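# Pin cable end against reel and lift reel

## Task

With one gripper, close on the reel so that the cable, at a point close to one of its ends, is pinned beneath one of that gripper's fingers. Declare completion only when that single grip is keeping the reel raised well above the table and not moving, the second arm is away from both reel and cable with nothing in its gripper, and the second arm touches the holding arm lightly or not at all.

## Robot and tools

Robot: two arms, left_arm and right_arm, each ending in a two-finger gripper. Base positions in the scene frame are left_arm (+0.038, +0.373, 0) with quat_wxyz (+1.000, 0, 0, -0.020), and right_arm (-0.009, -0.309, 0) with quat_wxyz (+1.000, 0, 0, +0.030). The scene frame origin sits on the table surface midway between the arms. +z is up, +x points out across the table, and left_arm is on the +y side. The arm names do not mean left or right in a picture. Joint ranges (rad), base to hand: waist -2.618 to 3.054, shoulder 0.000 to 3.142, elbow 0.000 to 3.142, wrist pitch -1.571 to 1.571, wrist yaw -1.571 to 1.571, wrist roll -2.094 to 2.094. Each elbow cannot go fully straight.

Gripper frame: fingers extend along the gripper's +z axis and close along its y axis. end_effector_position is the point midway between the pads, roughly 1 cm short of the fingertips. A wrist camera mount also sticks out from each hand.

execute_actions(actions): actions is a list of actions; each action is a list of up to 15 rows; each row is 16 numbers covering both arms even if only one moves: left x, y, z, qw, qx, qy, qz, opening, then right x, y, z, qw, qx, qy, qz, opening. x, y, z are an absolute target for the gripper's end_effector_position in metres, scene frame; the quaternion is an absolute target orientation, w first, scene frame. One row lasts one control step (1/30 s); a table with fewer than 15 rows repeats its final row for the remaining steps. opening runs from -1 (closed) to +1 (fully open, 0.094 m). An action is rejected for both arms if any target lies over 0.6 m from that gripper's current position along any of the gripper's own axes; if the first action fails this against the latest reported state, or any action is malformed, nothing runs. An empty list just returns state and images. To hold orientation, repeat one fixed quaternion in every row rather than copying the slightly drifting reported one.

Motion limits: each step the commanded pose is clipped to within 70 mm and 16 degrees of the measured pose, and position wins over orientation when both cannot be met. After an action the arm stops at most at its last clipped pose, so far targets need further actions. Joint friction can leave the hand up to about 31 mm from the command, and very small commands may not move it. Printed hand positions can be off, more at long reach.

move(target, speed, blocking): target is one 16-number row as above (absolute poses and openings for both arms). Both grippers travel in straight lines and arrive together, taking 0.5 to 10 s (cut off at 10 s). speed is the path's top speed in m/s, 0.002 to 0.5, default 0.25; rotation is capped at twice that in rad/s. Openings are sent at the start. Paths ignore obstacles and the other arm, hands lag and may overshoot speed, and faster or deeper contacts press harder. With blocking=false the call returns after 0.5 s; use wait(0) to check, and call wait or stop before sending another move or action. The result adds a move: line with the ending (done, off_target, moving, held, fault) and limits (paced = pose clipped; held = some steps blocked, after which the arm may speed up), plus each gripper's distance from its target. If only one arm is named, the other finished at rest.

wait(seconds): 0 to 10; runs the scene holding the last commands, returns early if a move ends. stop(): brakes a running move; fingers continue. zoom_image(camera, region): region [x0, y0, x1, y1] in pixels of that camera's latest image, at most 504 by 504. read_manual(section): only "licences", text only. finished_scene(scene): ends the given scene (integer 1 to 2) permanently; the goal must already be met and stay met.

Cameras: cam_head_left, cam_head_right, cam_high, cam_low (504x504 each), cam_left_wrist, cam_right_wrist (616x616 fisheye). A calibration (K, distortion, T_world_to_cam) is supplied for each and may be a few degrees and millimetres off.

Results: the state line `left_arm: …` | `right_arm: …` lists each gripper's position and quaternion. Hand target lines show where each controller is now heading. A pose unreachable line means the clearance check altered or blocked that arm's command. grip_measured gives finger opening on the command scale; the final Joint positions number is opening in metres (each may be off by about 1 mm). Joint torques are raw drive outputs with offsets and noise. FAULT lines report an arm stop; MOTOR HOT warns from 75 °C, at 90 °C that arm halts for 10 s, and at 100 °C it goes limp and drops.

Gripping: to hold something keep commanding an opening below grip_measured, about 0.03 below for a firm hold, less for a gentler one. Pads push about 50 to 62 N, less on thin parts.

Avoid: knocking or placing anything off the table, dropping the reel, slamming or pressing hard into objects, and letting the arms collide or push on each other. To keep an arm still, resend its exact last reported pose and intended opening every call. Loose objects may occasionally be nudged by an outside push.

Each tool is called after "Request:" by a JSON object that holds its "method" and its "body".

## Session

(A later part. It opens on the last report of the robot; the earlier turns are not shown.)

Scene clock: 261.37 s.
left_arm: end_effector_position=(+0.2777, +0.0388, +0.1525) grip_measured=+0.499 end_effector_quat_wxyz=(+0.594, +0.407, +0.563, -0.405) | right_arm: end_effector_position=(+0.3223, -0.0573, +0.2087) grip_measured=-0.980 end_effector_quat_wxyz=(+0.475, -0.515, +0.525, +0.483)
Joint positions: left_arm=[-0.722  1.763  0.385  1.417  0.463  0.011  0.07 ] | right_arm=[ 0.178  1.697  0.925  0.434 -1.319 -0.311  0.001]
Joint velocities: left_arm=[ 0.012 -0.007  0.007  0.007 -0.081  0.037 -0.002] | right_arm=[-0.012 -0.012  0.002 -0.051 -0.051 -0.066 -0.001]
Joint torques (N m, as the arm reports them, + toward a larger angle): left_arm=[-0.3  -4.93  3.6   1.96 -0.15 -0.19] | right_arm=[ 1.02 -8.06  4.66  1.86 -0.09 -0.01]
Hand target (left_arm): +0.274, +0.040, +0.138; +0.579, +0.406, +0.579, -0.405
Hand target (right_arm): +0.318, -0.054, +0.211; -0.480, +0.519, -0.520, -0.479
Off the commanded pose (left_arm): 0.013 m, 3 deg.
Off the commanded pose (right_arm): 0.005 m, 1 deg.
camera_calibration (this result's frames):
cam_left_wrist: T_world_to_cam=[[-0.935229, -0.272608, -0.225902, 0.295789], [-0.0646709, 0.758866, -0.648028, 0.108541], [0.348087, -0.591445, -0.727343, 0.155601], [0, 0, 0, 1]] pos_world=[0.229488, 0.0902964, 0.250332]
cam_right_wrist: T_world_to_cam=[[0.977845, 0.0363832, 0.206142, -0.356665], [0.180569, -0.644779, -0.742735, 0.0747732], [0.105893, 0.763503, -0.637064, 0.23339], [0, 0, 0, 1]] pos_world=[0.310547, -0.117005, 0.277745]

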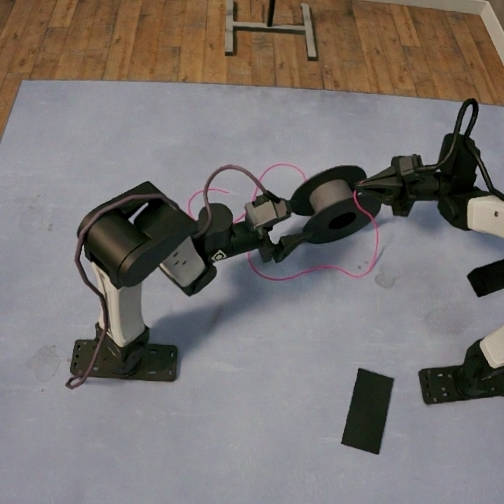

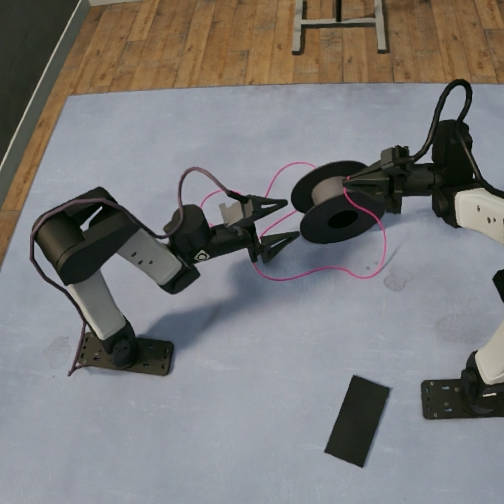

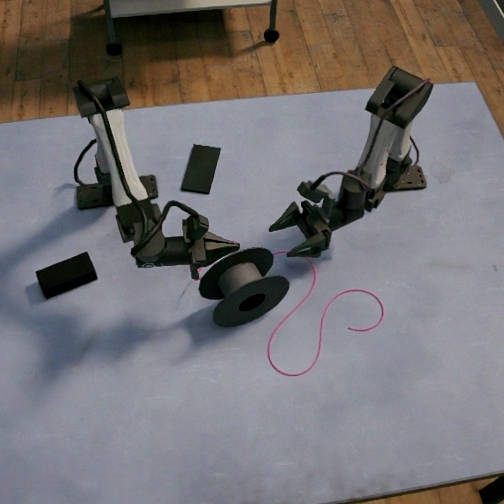

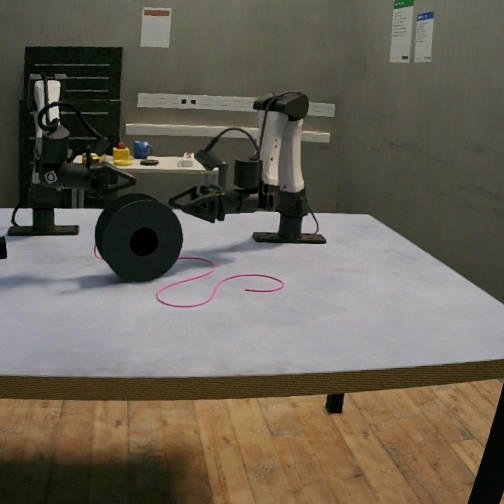

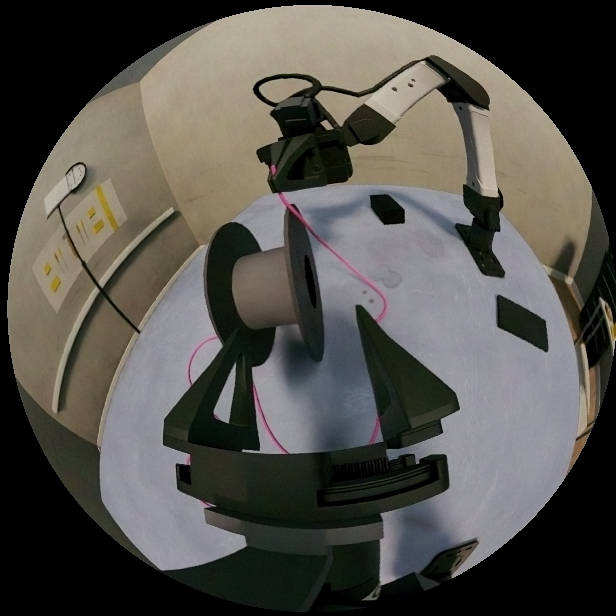

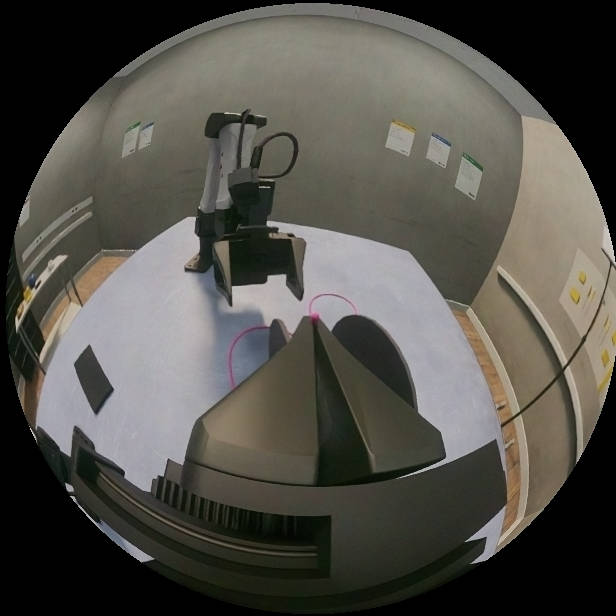

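Request:
{"method": "move", "body": {"target": [0.25,0.11,0.13,0.47,0.47,0.67,-0.33,1,0.27,-0.03,0.33,0.478,-0.521,0.521,0.478,-1], "speed": 0.1}}

Scene clock: 272.07 s.
left_arm: end_effector_position=(+0.2507, +0.1089, +0.1260) grip_measured=+1.000 end_effector_quat_wxyz=(+0.465, +0.468, +0.674, -0.332) | right_arm: end_effector_position=(+0.2731, -0.0333, +0.3165) grip_measured=-0.980 end_effector_quat_wxyz=(+0.467, -0.512, +0.534, +0.484)
Joint positions: left_arm=[-0.579  1.169  0.338  0.409  0.564  0.223  0.094] | right_arm=[ 0.295  1.408  1.081  0.062 -1.201 -0.209  0.001]
Joint velocities: left_arm=[-0.007 -0.007  0.002  0.051 -0.007 -0.022  0.   ] | right_arm=[-0.007 -0.002 -0.017  0.007 -0.051 -0.051 -0.001]
Joint torques (N m, as the arm reports them, + toward a larger angle): left_arm=[ 0.78 -4.64  9.18  1.77  0.28  0.03] | right_arm=[ 1.11 -6.16  8.56  1.79 -0.08 -0.04]
Hand target (left_arm): +0.252, +0.110, +0.132; +0.470, +0.470, +0.670, -0.332
Hand target (right_arm): +0.269, -0.030, +0.331; -0.479, +0.520, -0.521, -0.479
Off the commanded pose (left_arm): 0.004 m, 1 deg.
Off the commanded pose (right_arm): 0.014 m, 2 deg.
move: off_target (right_arm)
camera_calibration (this result's frames):
cam_left_wrist: T_world_to_cam=[[-0.965992, -0.21164, -0.148555, 0.274992], [-0.153825, 0.932158, -0.32775, -0.000425242], [0.207841, -0.293752, -0.933012, 0.21583], [0, 0, 0, 1]] pos_world=[0.220716, 0.121996, 0.242084]
cam_right_wrist: T_world_to_cam=[[0.982088, 0.0346383, 0.185214, -0.326261], [0.162369, -0.654315, -0.738585, 0.182547], [0.0956051, 0.755428, -0.648219, 0.295033], [0, 0, 0, 1]] pos_world=[0.26257, -0.0921315, 0.386501]

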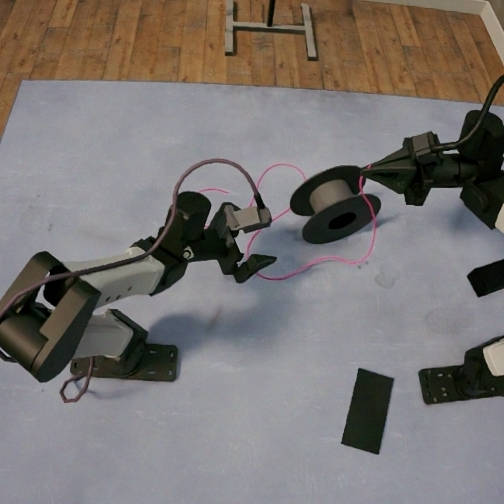

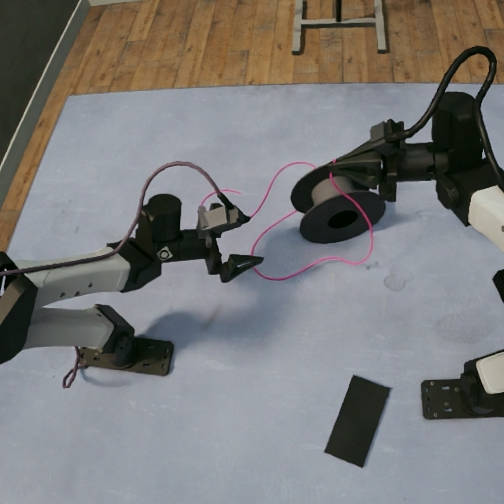

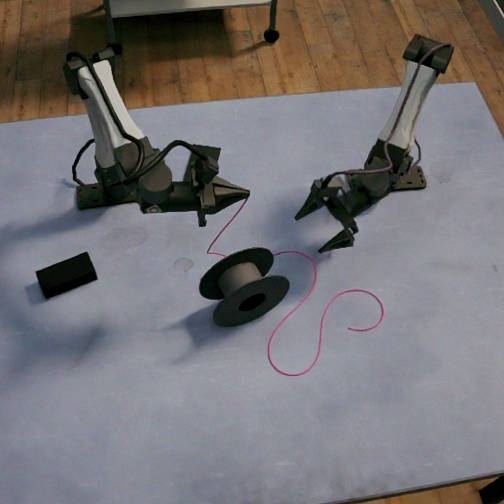

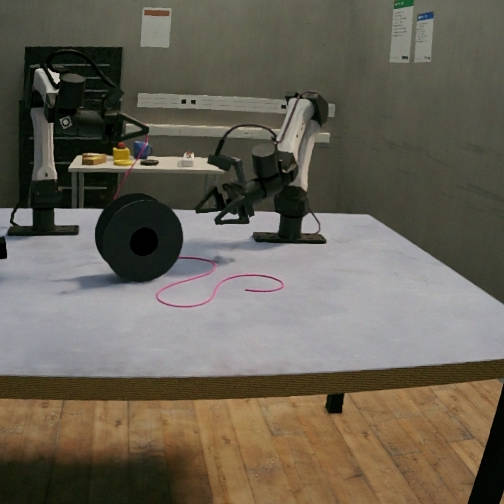

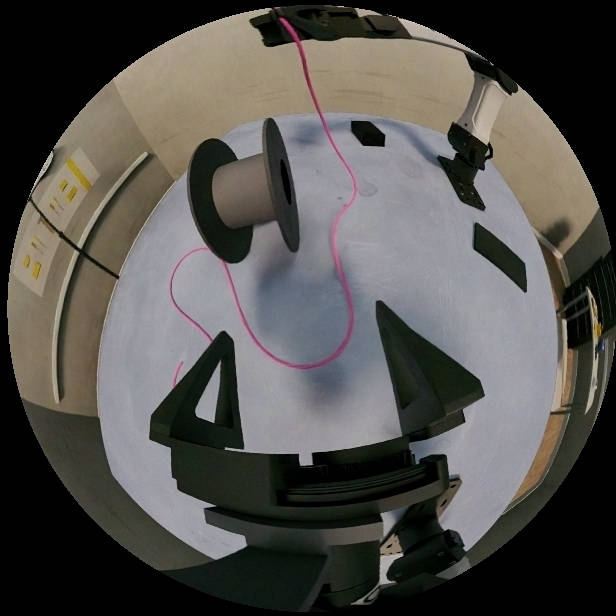

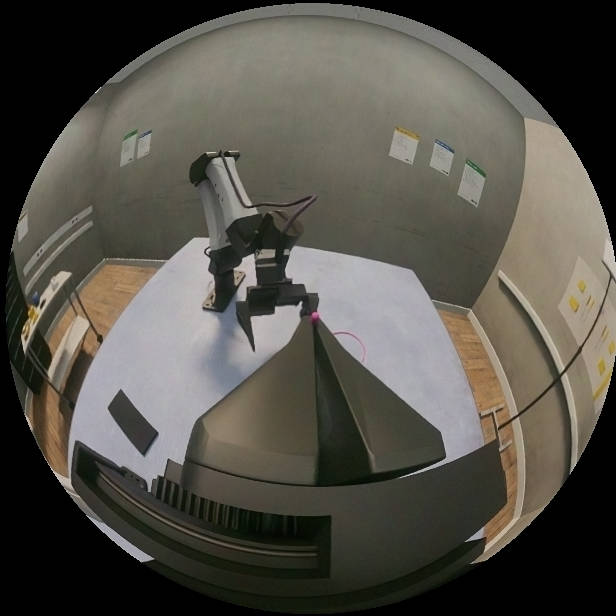

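Request:
{"method": "move", "body": {"target": [0.23,0.17,0.13,0.47,0.47,0.67,-0.33,1,0.26,0.04,0.38,0.612,-0.354,0.354,0.612,-1], "speed": 0.1}}

Request:
{"method": "move", "body": {"target": [0.23,0.17,0.13,0.47,0.47,0.67,-0.33,1,0.29,0.0,0.23,0.612,-0.354,0.354,0.612,-1], "speed": 0.1}}

Scene clock: 283.80 s.
left_arm: end_effector_position=(+0.2363, +0.1680, +0.1380) grip_measured=+1.000 end_effector_quat_wxyz=(+0.478, +0.471, +0.666, -0.325) | right_arm: end_effector_position=(+0.2590, +0.0355, +0.3716) grip_measured=-0.980 end_effector_quat_wxyz=(+0.607, -0.349, +0.367, +0.613)
Joint positions: left_arm=[-0.32   0.86   0.281  0.088  0.791  0.381  0.094] | right_arm=[ 0.573  1.73   0.918  1.556 -0.768  0.598  0.001]
Joint velocities: left_arm=[ 0.002  0.002  0.017 -0.037 -0.037  0.007  0.   ] | right_arm=[-0.002 -0.017  0.012  0.007  0.051  0.051 -0.001]
Joint torques (N m, as the arm reports them, + toward a larger angle): left_arm=[ 0.79 -2.42  6.98  1.61  0.37  0.02] | right_arm=[ 1.14 -5.93  7.3   1.41  0.39  0.01]
Hand target (left_arm): +0.231, +0.171, +0.130; +0.471, +0.471, +0.670, -0.328
Hand target (right_arm): +0.256, +0.038, +0.380; +0.612, -0.348, +0.352, +0.617
Off the commanded pose (left_arm): 0.010 m, 1 deg.
Off the commanded pose (right_arm): 0.010 m, 2 deg.
move: done
camera_calibration (this result's frames):
cam_left_wrist: T_world_to_cam=[[-0.960292, -0.213885, -0.179143, 0.27855], [-0.144186, 0.930164, -0.337646, -0.0543231], [0.23885, -0.298409, -0.924069, 0.239599], [0, 0, 0, 1]] pos_world=[0.202428, 0.181606, 0.252965]
cam_right_wrist: T_world_to_cam=[[0.978562, -0.0965415, 0.181924, -0.318199], [0.169659, -0.122905, -0.977809, 0.338729], [0.116759, 0.987712, -0.103891, 0.0641343], [0, 0, 0, 1]] pos_world=[0.24642, -0.052434, 0.395763]

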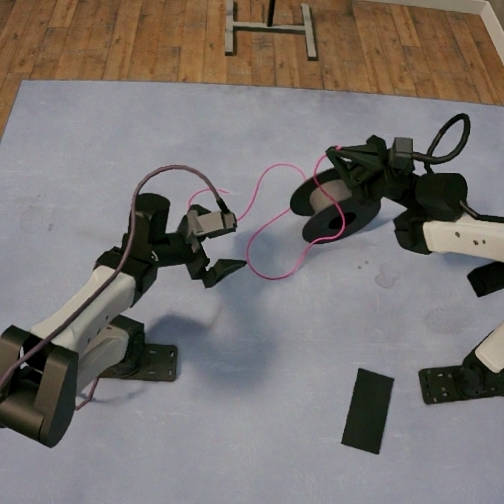

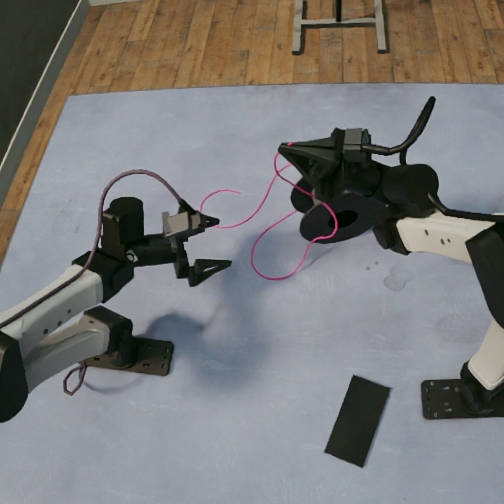

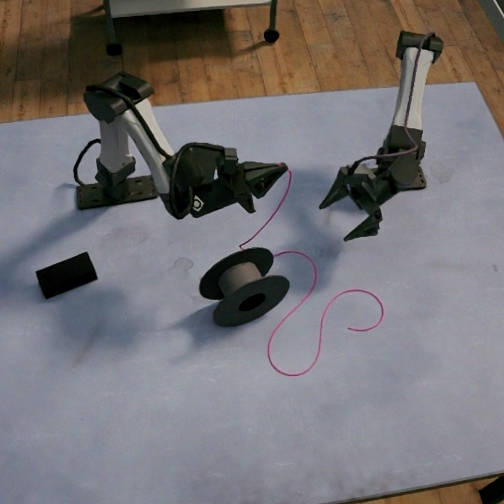

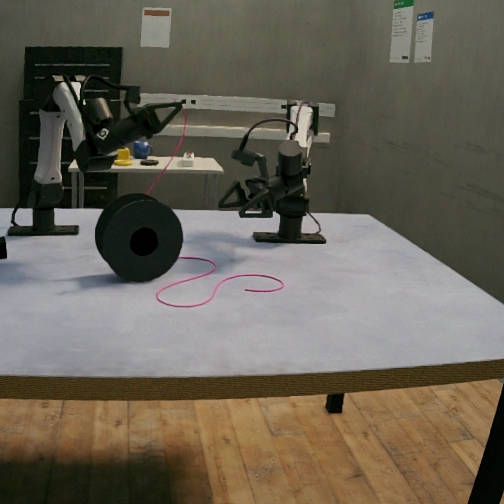

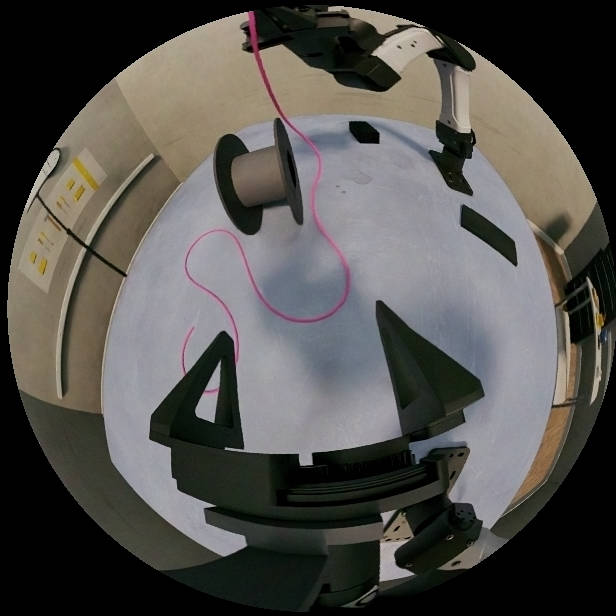

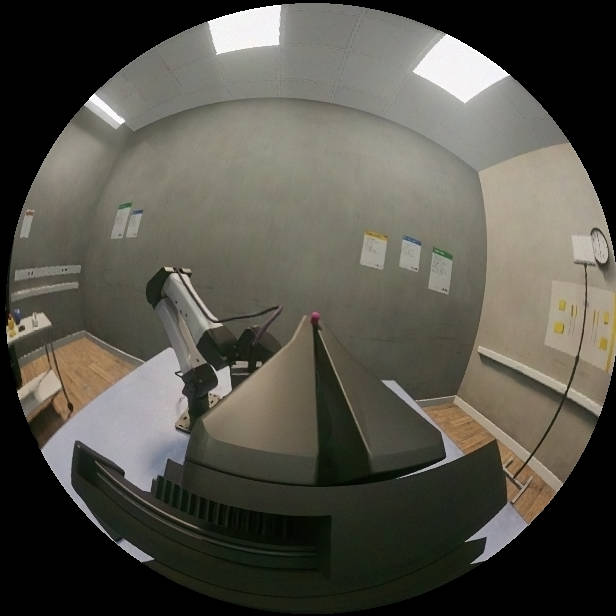

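Scene clock: 285.80 s.
left_arm: end_effector_position=(+0.2363, +0.1680, +0.1380) grip_measured=+1.000 end_effector_quat_wxyz=(+0.478, +0.471, +0.666, -0.325) | right_arm: end_effector_position=(+0.2903, +0.0057, +0.2346) grip_measured=-0.980 end_effector_quat_wxyz=(+0.569, -0.411, +0.465, +0.540)
Joint positions: left_arm=[-0.32   0.86   0.281  0.088  0.791  0.381  0.094] | right_arm=[ 0.42   1.875  0.718  1.57  -0.962  0.382  0.001]
Joint velocities: left_arm=[ 0.007  0.002  0.007 -0.037 -0.007 -0.037  0.   ] | right_arm=[-0.027  0.002 -0.002 -0.022  0.007 -0.095  0.   ]
Joint torques (N m, as the arm reports them, + toward a larger angle): left_arm=[ 0.3  -1.98  6.7   1.72  0.33 -0.12] | right_arm=[-1.05 -6.35  3.5   1.74  0.08 -0.07]
Hand target (left_arm): +0.230, +0.170, +0.130; +0.470, +0.470, +0.670, -0.330
Hand target (right_arm): +0.292, +0.001, +0.229; +0.570, -0.412, +0.467, +0.536
Off the commanded pose (left_arm): 0.010 m, 1 deg.
Off the commanded pose (right_arm): 0.007 m, 17 deg; orientation clipped at the last step of the last action.
joint sent to its limit (right arm) — the command would take joint 4 (wrist pitch) past its upper limit, so that joint was sent only as far as its limit.
move: off_target (right_arm); limits=paced
camera_calibration (this result's frames):
cam_left_wrist: T_world_to_cam=[[-0.960292, -0.213885, -0.179143, 0.27855], [-0.144186, 0.930164, -0.337646, -0.0543231], [0.23885, -0.298409, -0.924069, 0.239599], [0, 0, 0, 1]] pos_world=[0.202428, 0.181606, 0.252965]
cam_right_wrist: T_world_to_cam=[[0.975571, -0.110735, 0.189736, -0.327667], [0.1319, -0.395427, -0.908977, 0.192099], [0.175682, 0.911798, -0.371161, 0.121704], [0, 0, 0, 1]] pos_world=[0.272943, -0.0712922, 0.281955]

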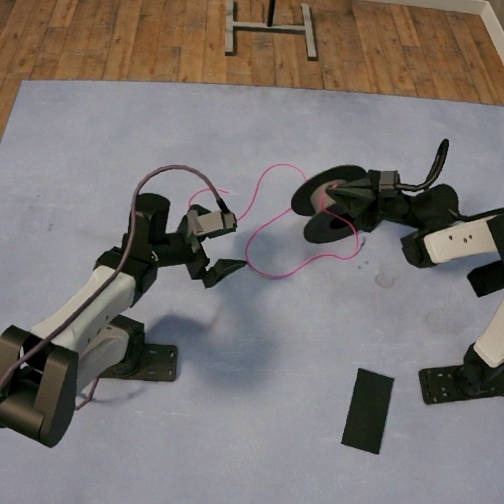

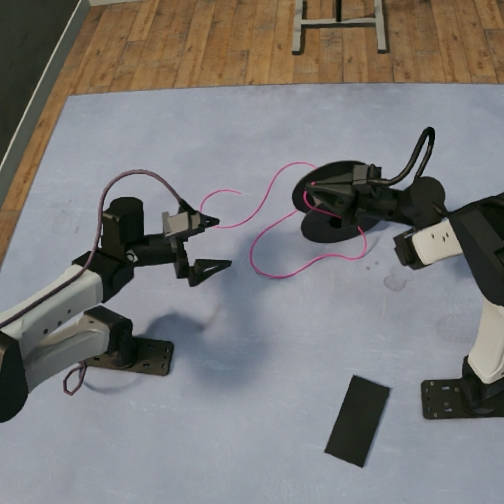

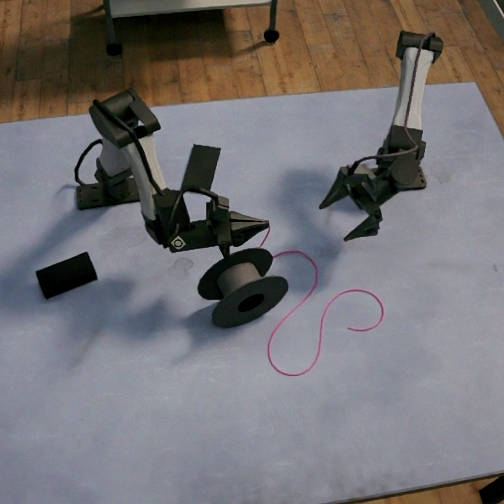

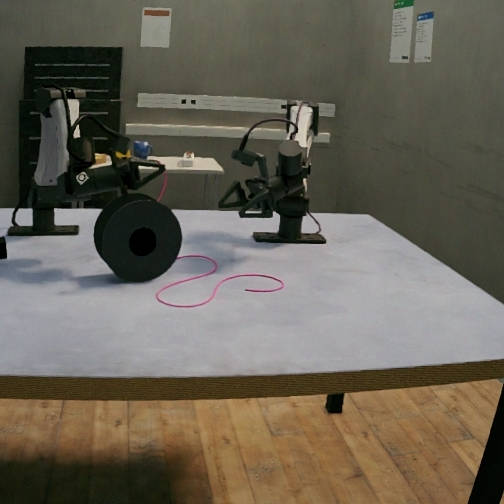

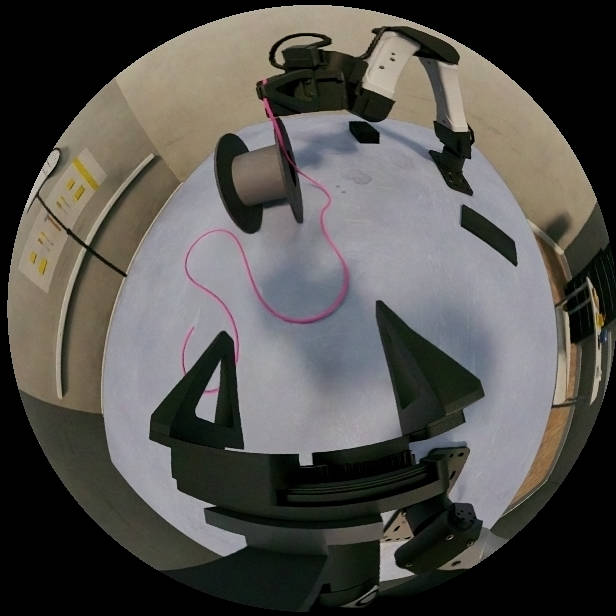

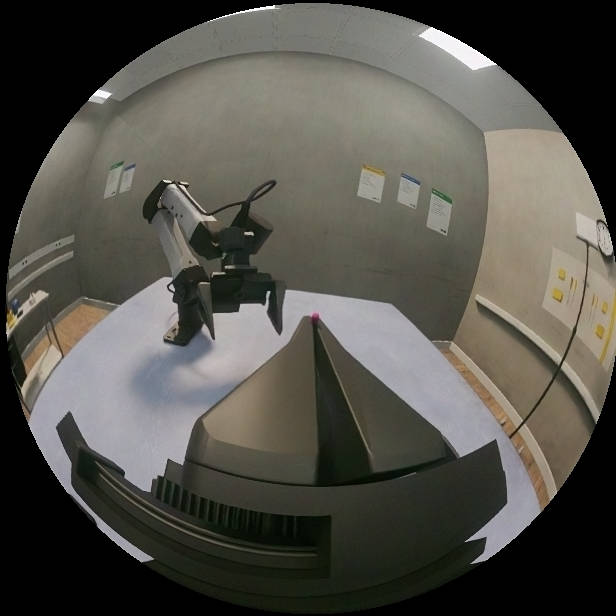

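Request:
{"method": "move", "body": {"target": [0.27,0.05,0.135,0.579,0.406,0.579,-0.406,0.6,0.298,-0.02,0.215,0.57,-0.412,0.467,0.536,-1], "speed": 0.1}}

Request:
{"method": "move", "body": {"target": [0.288,0.0,0.135,0.579,0.406,0.579,-0.406,0.6,0.298,-0.02,0.215,0.57,-0.412,0.467,0.536,-1], "speed": 0.04}}

Scene clock: 305.77 s.
left_arm: end_effector_position=(+0.2656, +0.0533, +0.1339) grip_measured=+0.601 end_effector_quat_wxyz=(+0.580, +0.408, +0.577, -0.405) | right_arm: end_effector_position=(+0.2984, -0.0155, +0.2260) grip_measured=-0.980 end_effector_quat_wxyz=(+0.571, -0.422, +0.470, +0.524)
Joint positions: left_arm=[-0.712  1.779  0.303  1.477  0.473  0.006  0.075] | right_arm=[ 0.348  1.875  0.699  1.579 -1.03   0.362  0.001]
Joint velocities: left_arm=[-0.007  0.007  0.007  0.051 -0.051 -0.022 -0.   ] | right_arm=[-0.002  0.007 -0.002 -0.022 -0.007 -0.022 -0.   ]
Joint torques (N m, as the arm reports them, + toward a larger angle): left_arm=[-0.33 -4.53  6.12  1.96 -0.13 -0.17] | right_arm=[-0.9  -5.85  2.74  1.64  0.09 -0.09]
Hand target (left_arm): +0.268, +0.049, +0.132; +0.579, +0.405, +0.580, -0.407
Hand target (right_arm): +0.298, -0.020, +0.215; +0.563, -0.419, +0.481, +0.524
Off the commanded pose (left_arm): 0.006 m, 0 deg.
Off the commanded pose (right_arm): 0.012 m, 2 deg.
joint sent to its limit (right arm) — the command would take joint 4 (wrist pitch) past its upper limit, so that joint was sent only as far as its limit.
move: off_target (right_arm)
camera_calibration (this result's frames):
cam_left_wrist: T_world_to_cam=[[-0.942153, -0.266997, -0.202634, 0.282664], [-0.0845357, 0.774282, -0.627169, 0.0864122], [0.324348, -0.573759, -0.752063, 0.163574], [0, 0, 0, 1]] pos_world=[0.220563, 0.102415, 0.23449]
cam_right_wrist: T_world_to_cam=[[0.969713, -0.117871, 0.213924, -0.340093], [0.145393, -0.4252, -0.893345, 0.166855], [0.19626, 0.897391, -0.395184, 0.135551], [0, 0, 0, 1]] pos_world=[0.27893, -0.0907831, 0.275381]

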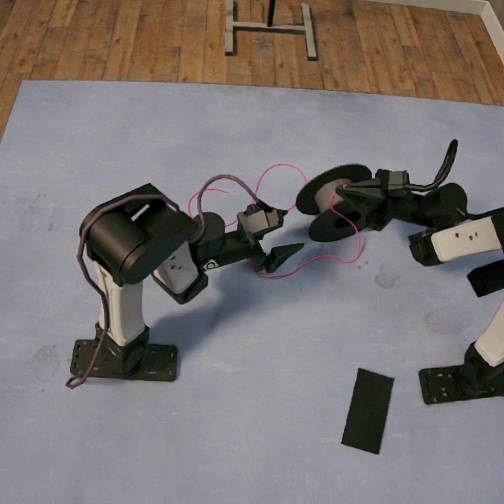

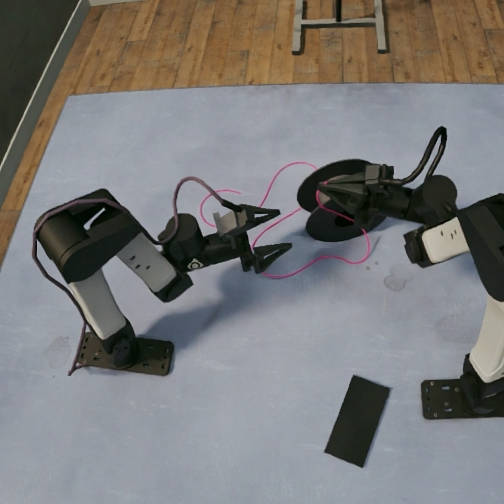

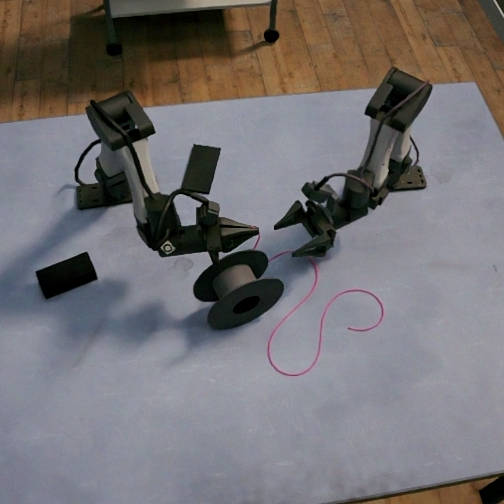

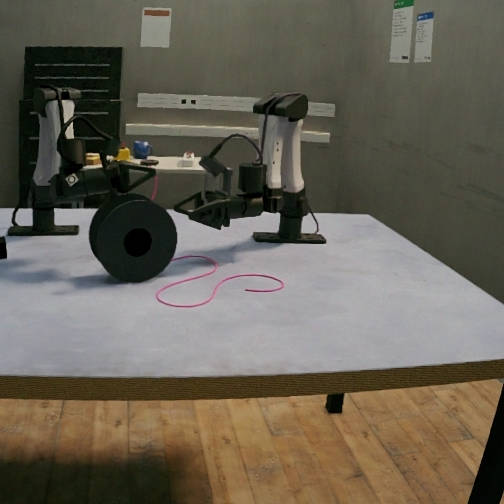

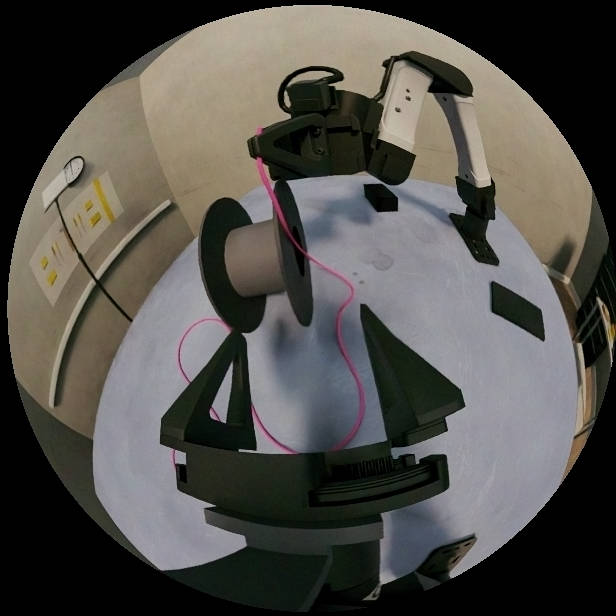

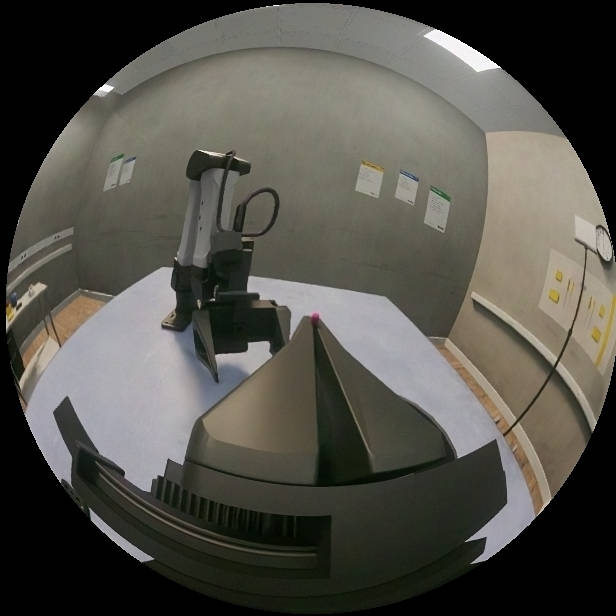

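Scene clock: 307.50 s.
left_arm: end_effector_position=(+0.2852, +0.0047, +0.1432) grip_measured=+0.601 end_effector_quat_wxyz=(+0.588, +0.407, +0.568, -0.408) | right_arm: end_effector_position=(+0.2984, -0.0155, +0.2260) grip_measured=-0.980 end_effector_quat_wxyz=(+0.571, -0.422, +0.470, +0.524)
Joint positions: left_arm=[-0.79   1.874  0.502  1.398  0.398  0.006  0.075] | right_arm=[ 0.348  1.875  0.699  1.579 -1.03   0.362  0.001]
Joint velocities: left_arm=[ 0.002 -0.007 -0.002 -0.051  0.037  0.037  0.001] | right_arm=[-0.017  0.017 -0.002 -0.037 -0.022  0.007  0.001]
Joint torques (N m, as the arm reports them, + toward a larger angle): left_arm=[-0.36 -6.24  6.77  1.79 -0.16 -0.16] | right_arm=[-0.87 -5.9   2.64  1.64  0.1  -0.07]
Hand target (left_arm): +0.287, +0.000, +0.135; +0.579, +0.405, +0.579, -0.407
Hand target (right_arm): +0.298, -0.020, +0.215; +0.563, -0.419, +0.481, +0.525
Off the commanded pose (left_arm): 0.010 m, 2 deg.
Off the commanded pose (right_arm): 0.012 m, 2 deg.
joint sent to its limit (right arm) — the command would take joint 4 (wrist pitch) past its upper limit, so that joint was sent only as far as its limit.
move: off_target (right_arm)
camera_calibration (this result's frames):
cam_left_wrist: T_world_to_cam=[[-0.93945, -0.26824, -0.213262, 0.290753], [-0.0720501, 0.763026, -0.642339, 0.130196], [0.335025, -0.58808, -0.736152, 0.130994], [0, 0, 0, 1]] pos_world=[0.238642, 0.0556834, 0.242068]
cam_right_wrist: T_world_to_cam=[[0.969713, -0.117871, 0.213924, -0.340093], [0.145393, -0.4252, -0.893345, 0.166855], [0.19626, 0.897391, -0.395184, 0.135551], [0, 0, 0, 1]] pos_world=[0.27893, -0.0907831, 0.275381]

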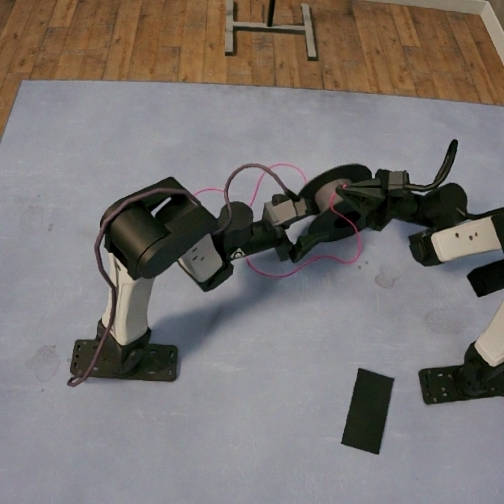

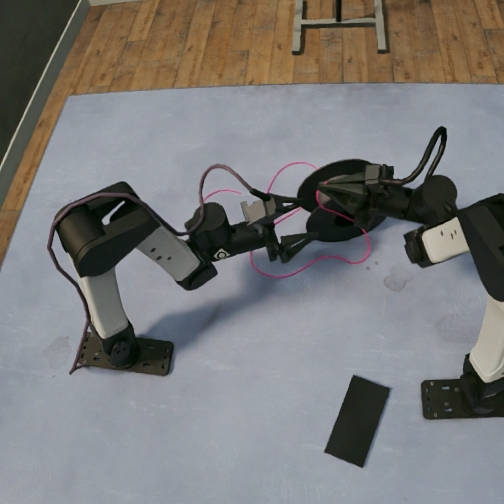

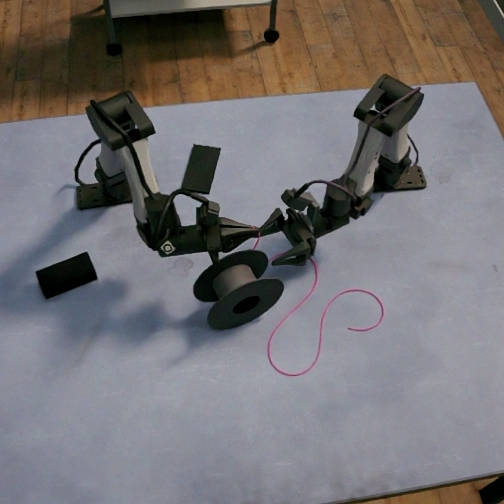

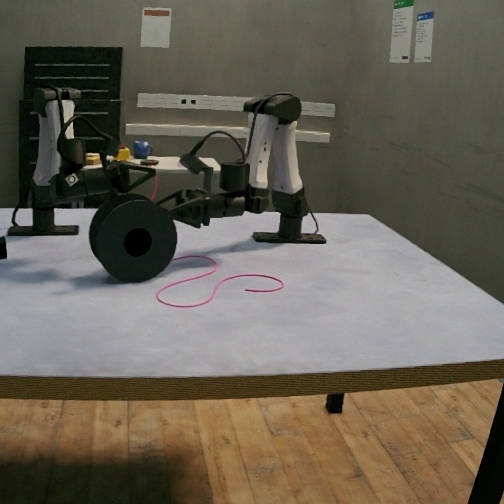

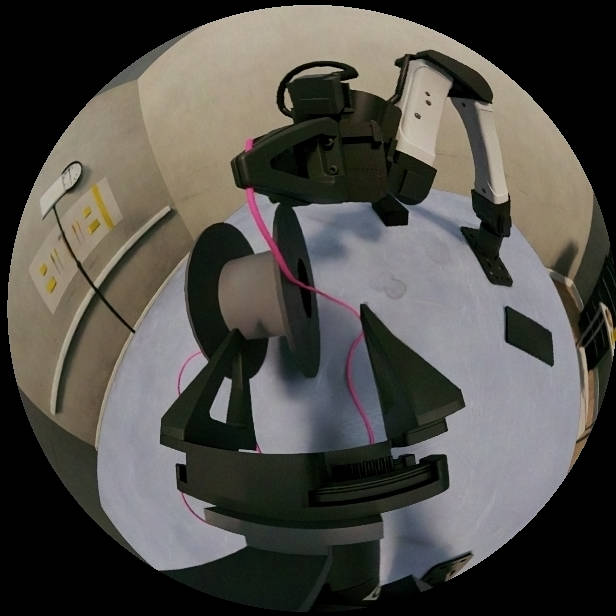

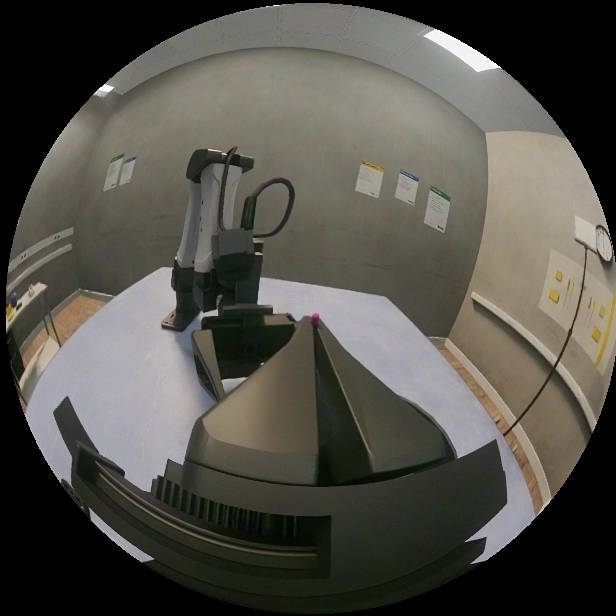

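Request:
{"method": "move", "body": {"target": [0.301,-0.036,0.135,0.579,0.406,0.579,-0.406,0.6,0.298,-0.03,0.215,0.57,-0.412,0.467,0.536,-1], "speed": 0.03}}

Scene clock: 315.93 s.
left_arm: end_effector_position=(+0.2990, -0.0311, +0.1440) grip_measured=+0.601 end_effector_quat_wxyz=(+0.588, +0.406, +0.568, -0.408) | right_arm: end_effector_position=(+0.3016, -0.0252, +0.2225) grip_measured=-0.980 end_effector_quat_wxyz=(+0.572, -0.423, +0.475, +0.519)
Joint positions: left_arm=[-0.834  1.956  0.654  1.329  0.354  0.006  0.075] | right_arm=[ 0.317  1.875  0.687  1.587 -1.053  0.362  0.001]
Joint velocities: left_arm=[-0.007 -0.012 -0.002  0.007 -0.007  0.037 -0.   ] | right_arm=[ 0.007 -0.012 -0.007  0.007  0.051 -0.007  0.001]
Joint torques (N m, as the arm reports them, + toward a larger angle): left_arm=[-0.39 -7.55  7.2   1.86 -0.14 -0.2 ] | right_arm=[-0.83 -7.06  2.29  1.54  0.04  0.  ]
Hand target (left_arm): +0.300, -0.036, +0.135; +0.579, +0.406, +0.579, -0.407
Hand target (right_arm): +0.298, -0.030, +0.215; +0.562, -0.421, +0.485, +0.522
Off the commanded pose (left_arm): 0.010 m, 2 deg.
Off the commanded pose (right_arm): 0.010 m, 2 deg.
joint sent to its limit (right arm) — the command would take joint 4 (wrist pitch) past its upper limit, so that joint was sent only as far as its limit.
move: done
camera_calibration (this result's frames):
cam_left_wrist: T_world_to_cam=[[-0.939585, -0.268448, -0.212403, 0.29419], [-0.0724342, 0.762355, -0.643092, 0.159197], [0.334564, -0.588855, -0.735743, 0.106053], [0, 0, 0, 1]] pos_world=[0.252466, 0.02006, 0.242892]
cam_right_wrist: T_world_to_cam=[[0.968422, -0.125001, 0.215717, -0.343799], [0.141897, -0.435084, -0.889138, 0.159001], [0.204998, 0.891671, -0.403608, 0.141343], [0, 0, 0, 1]] pos_world=[0.281406, -0.0998276, 0.272585]

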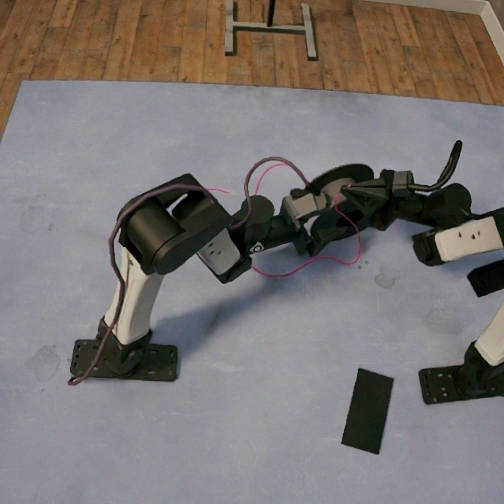

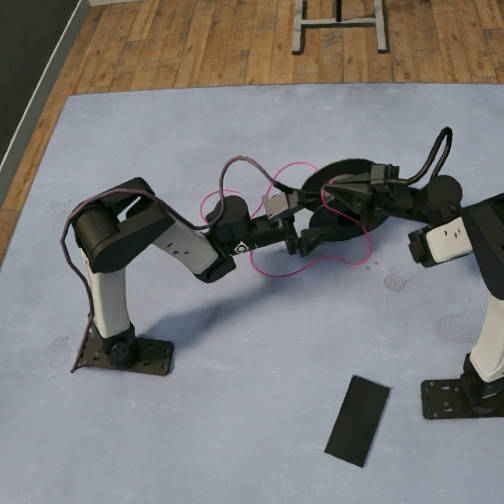

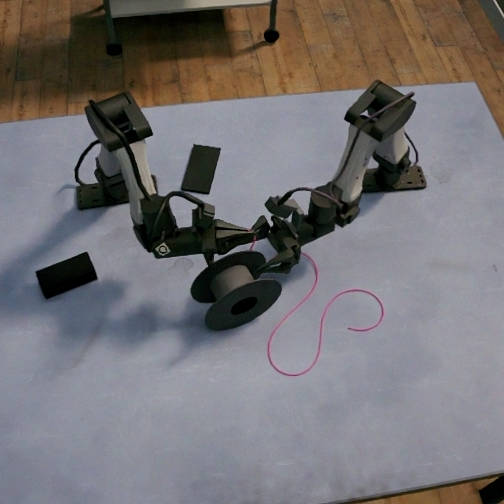

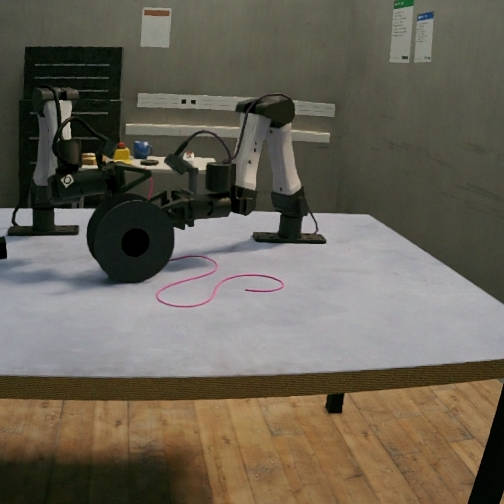

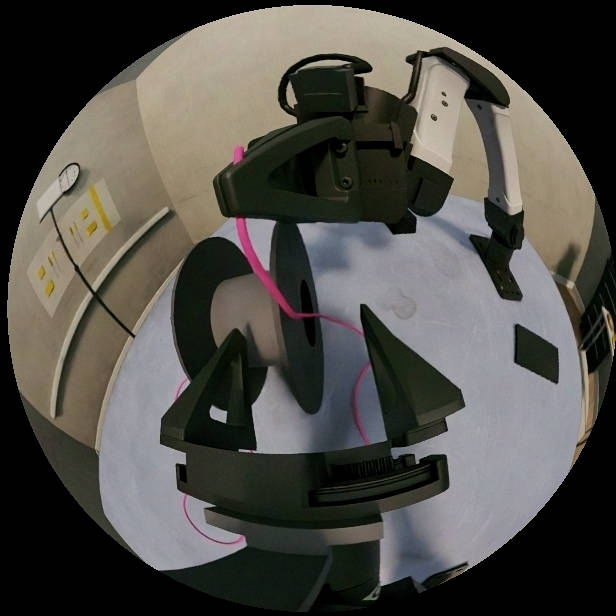

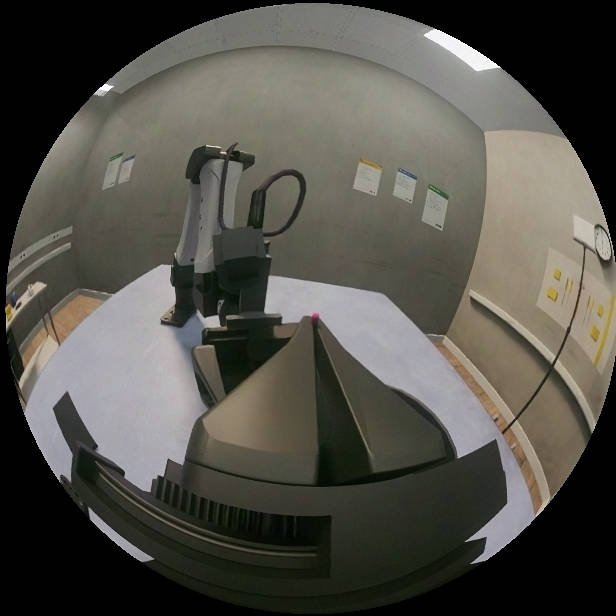

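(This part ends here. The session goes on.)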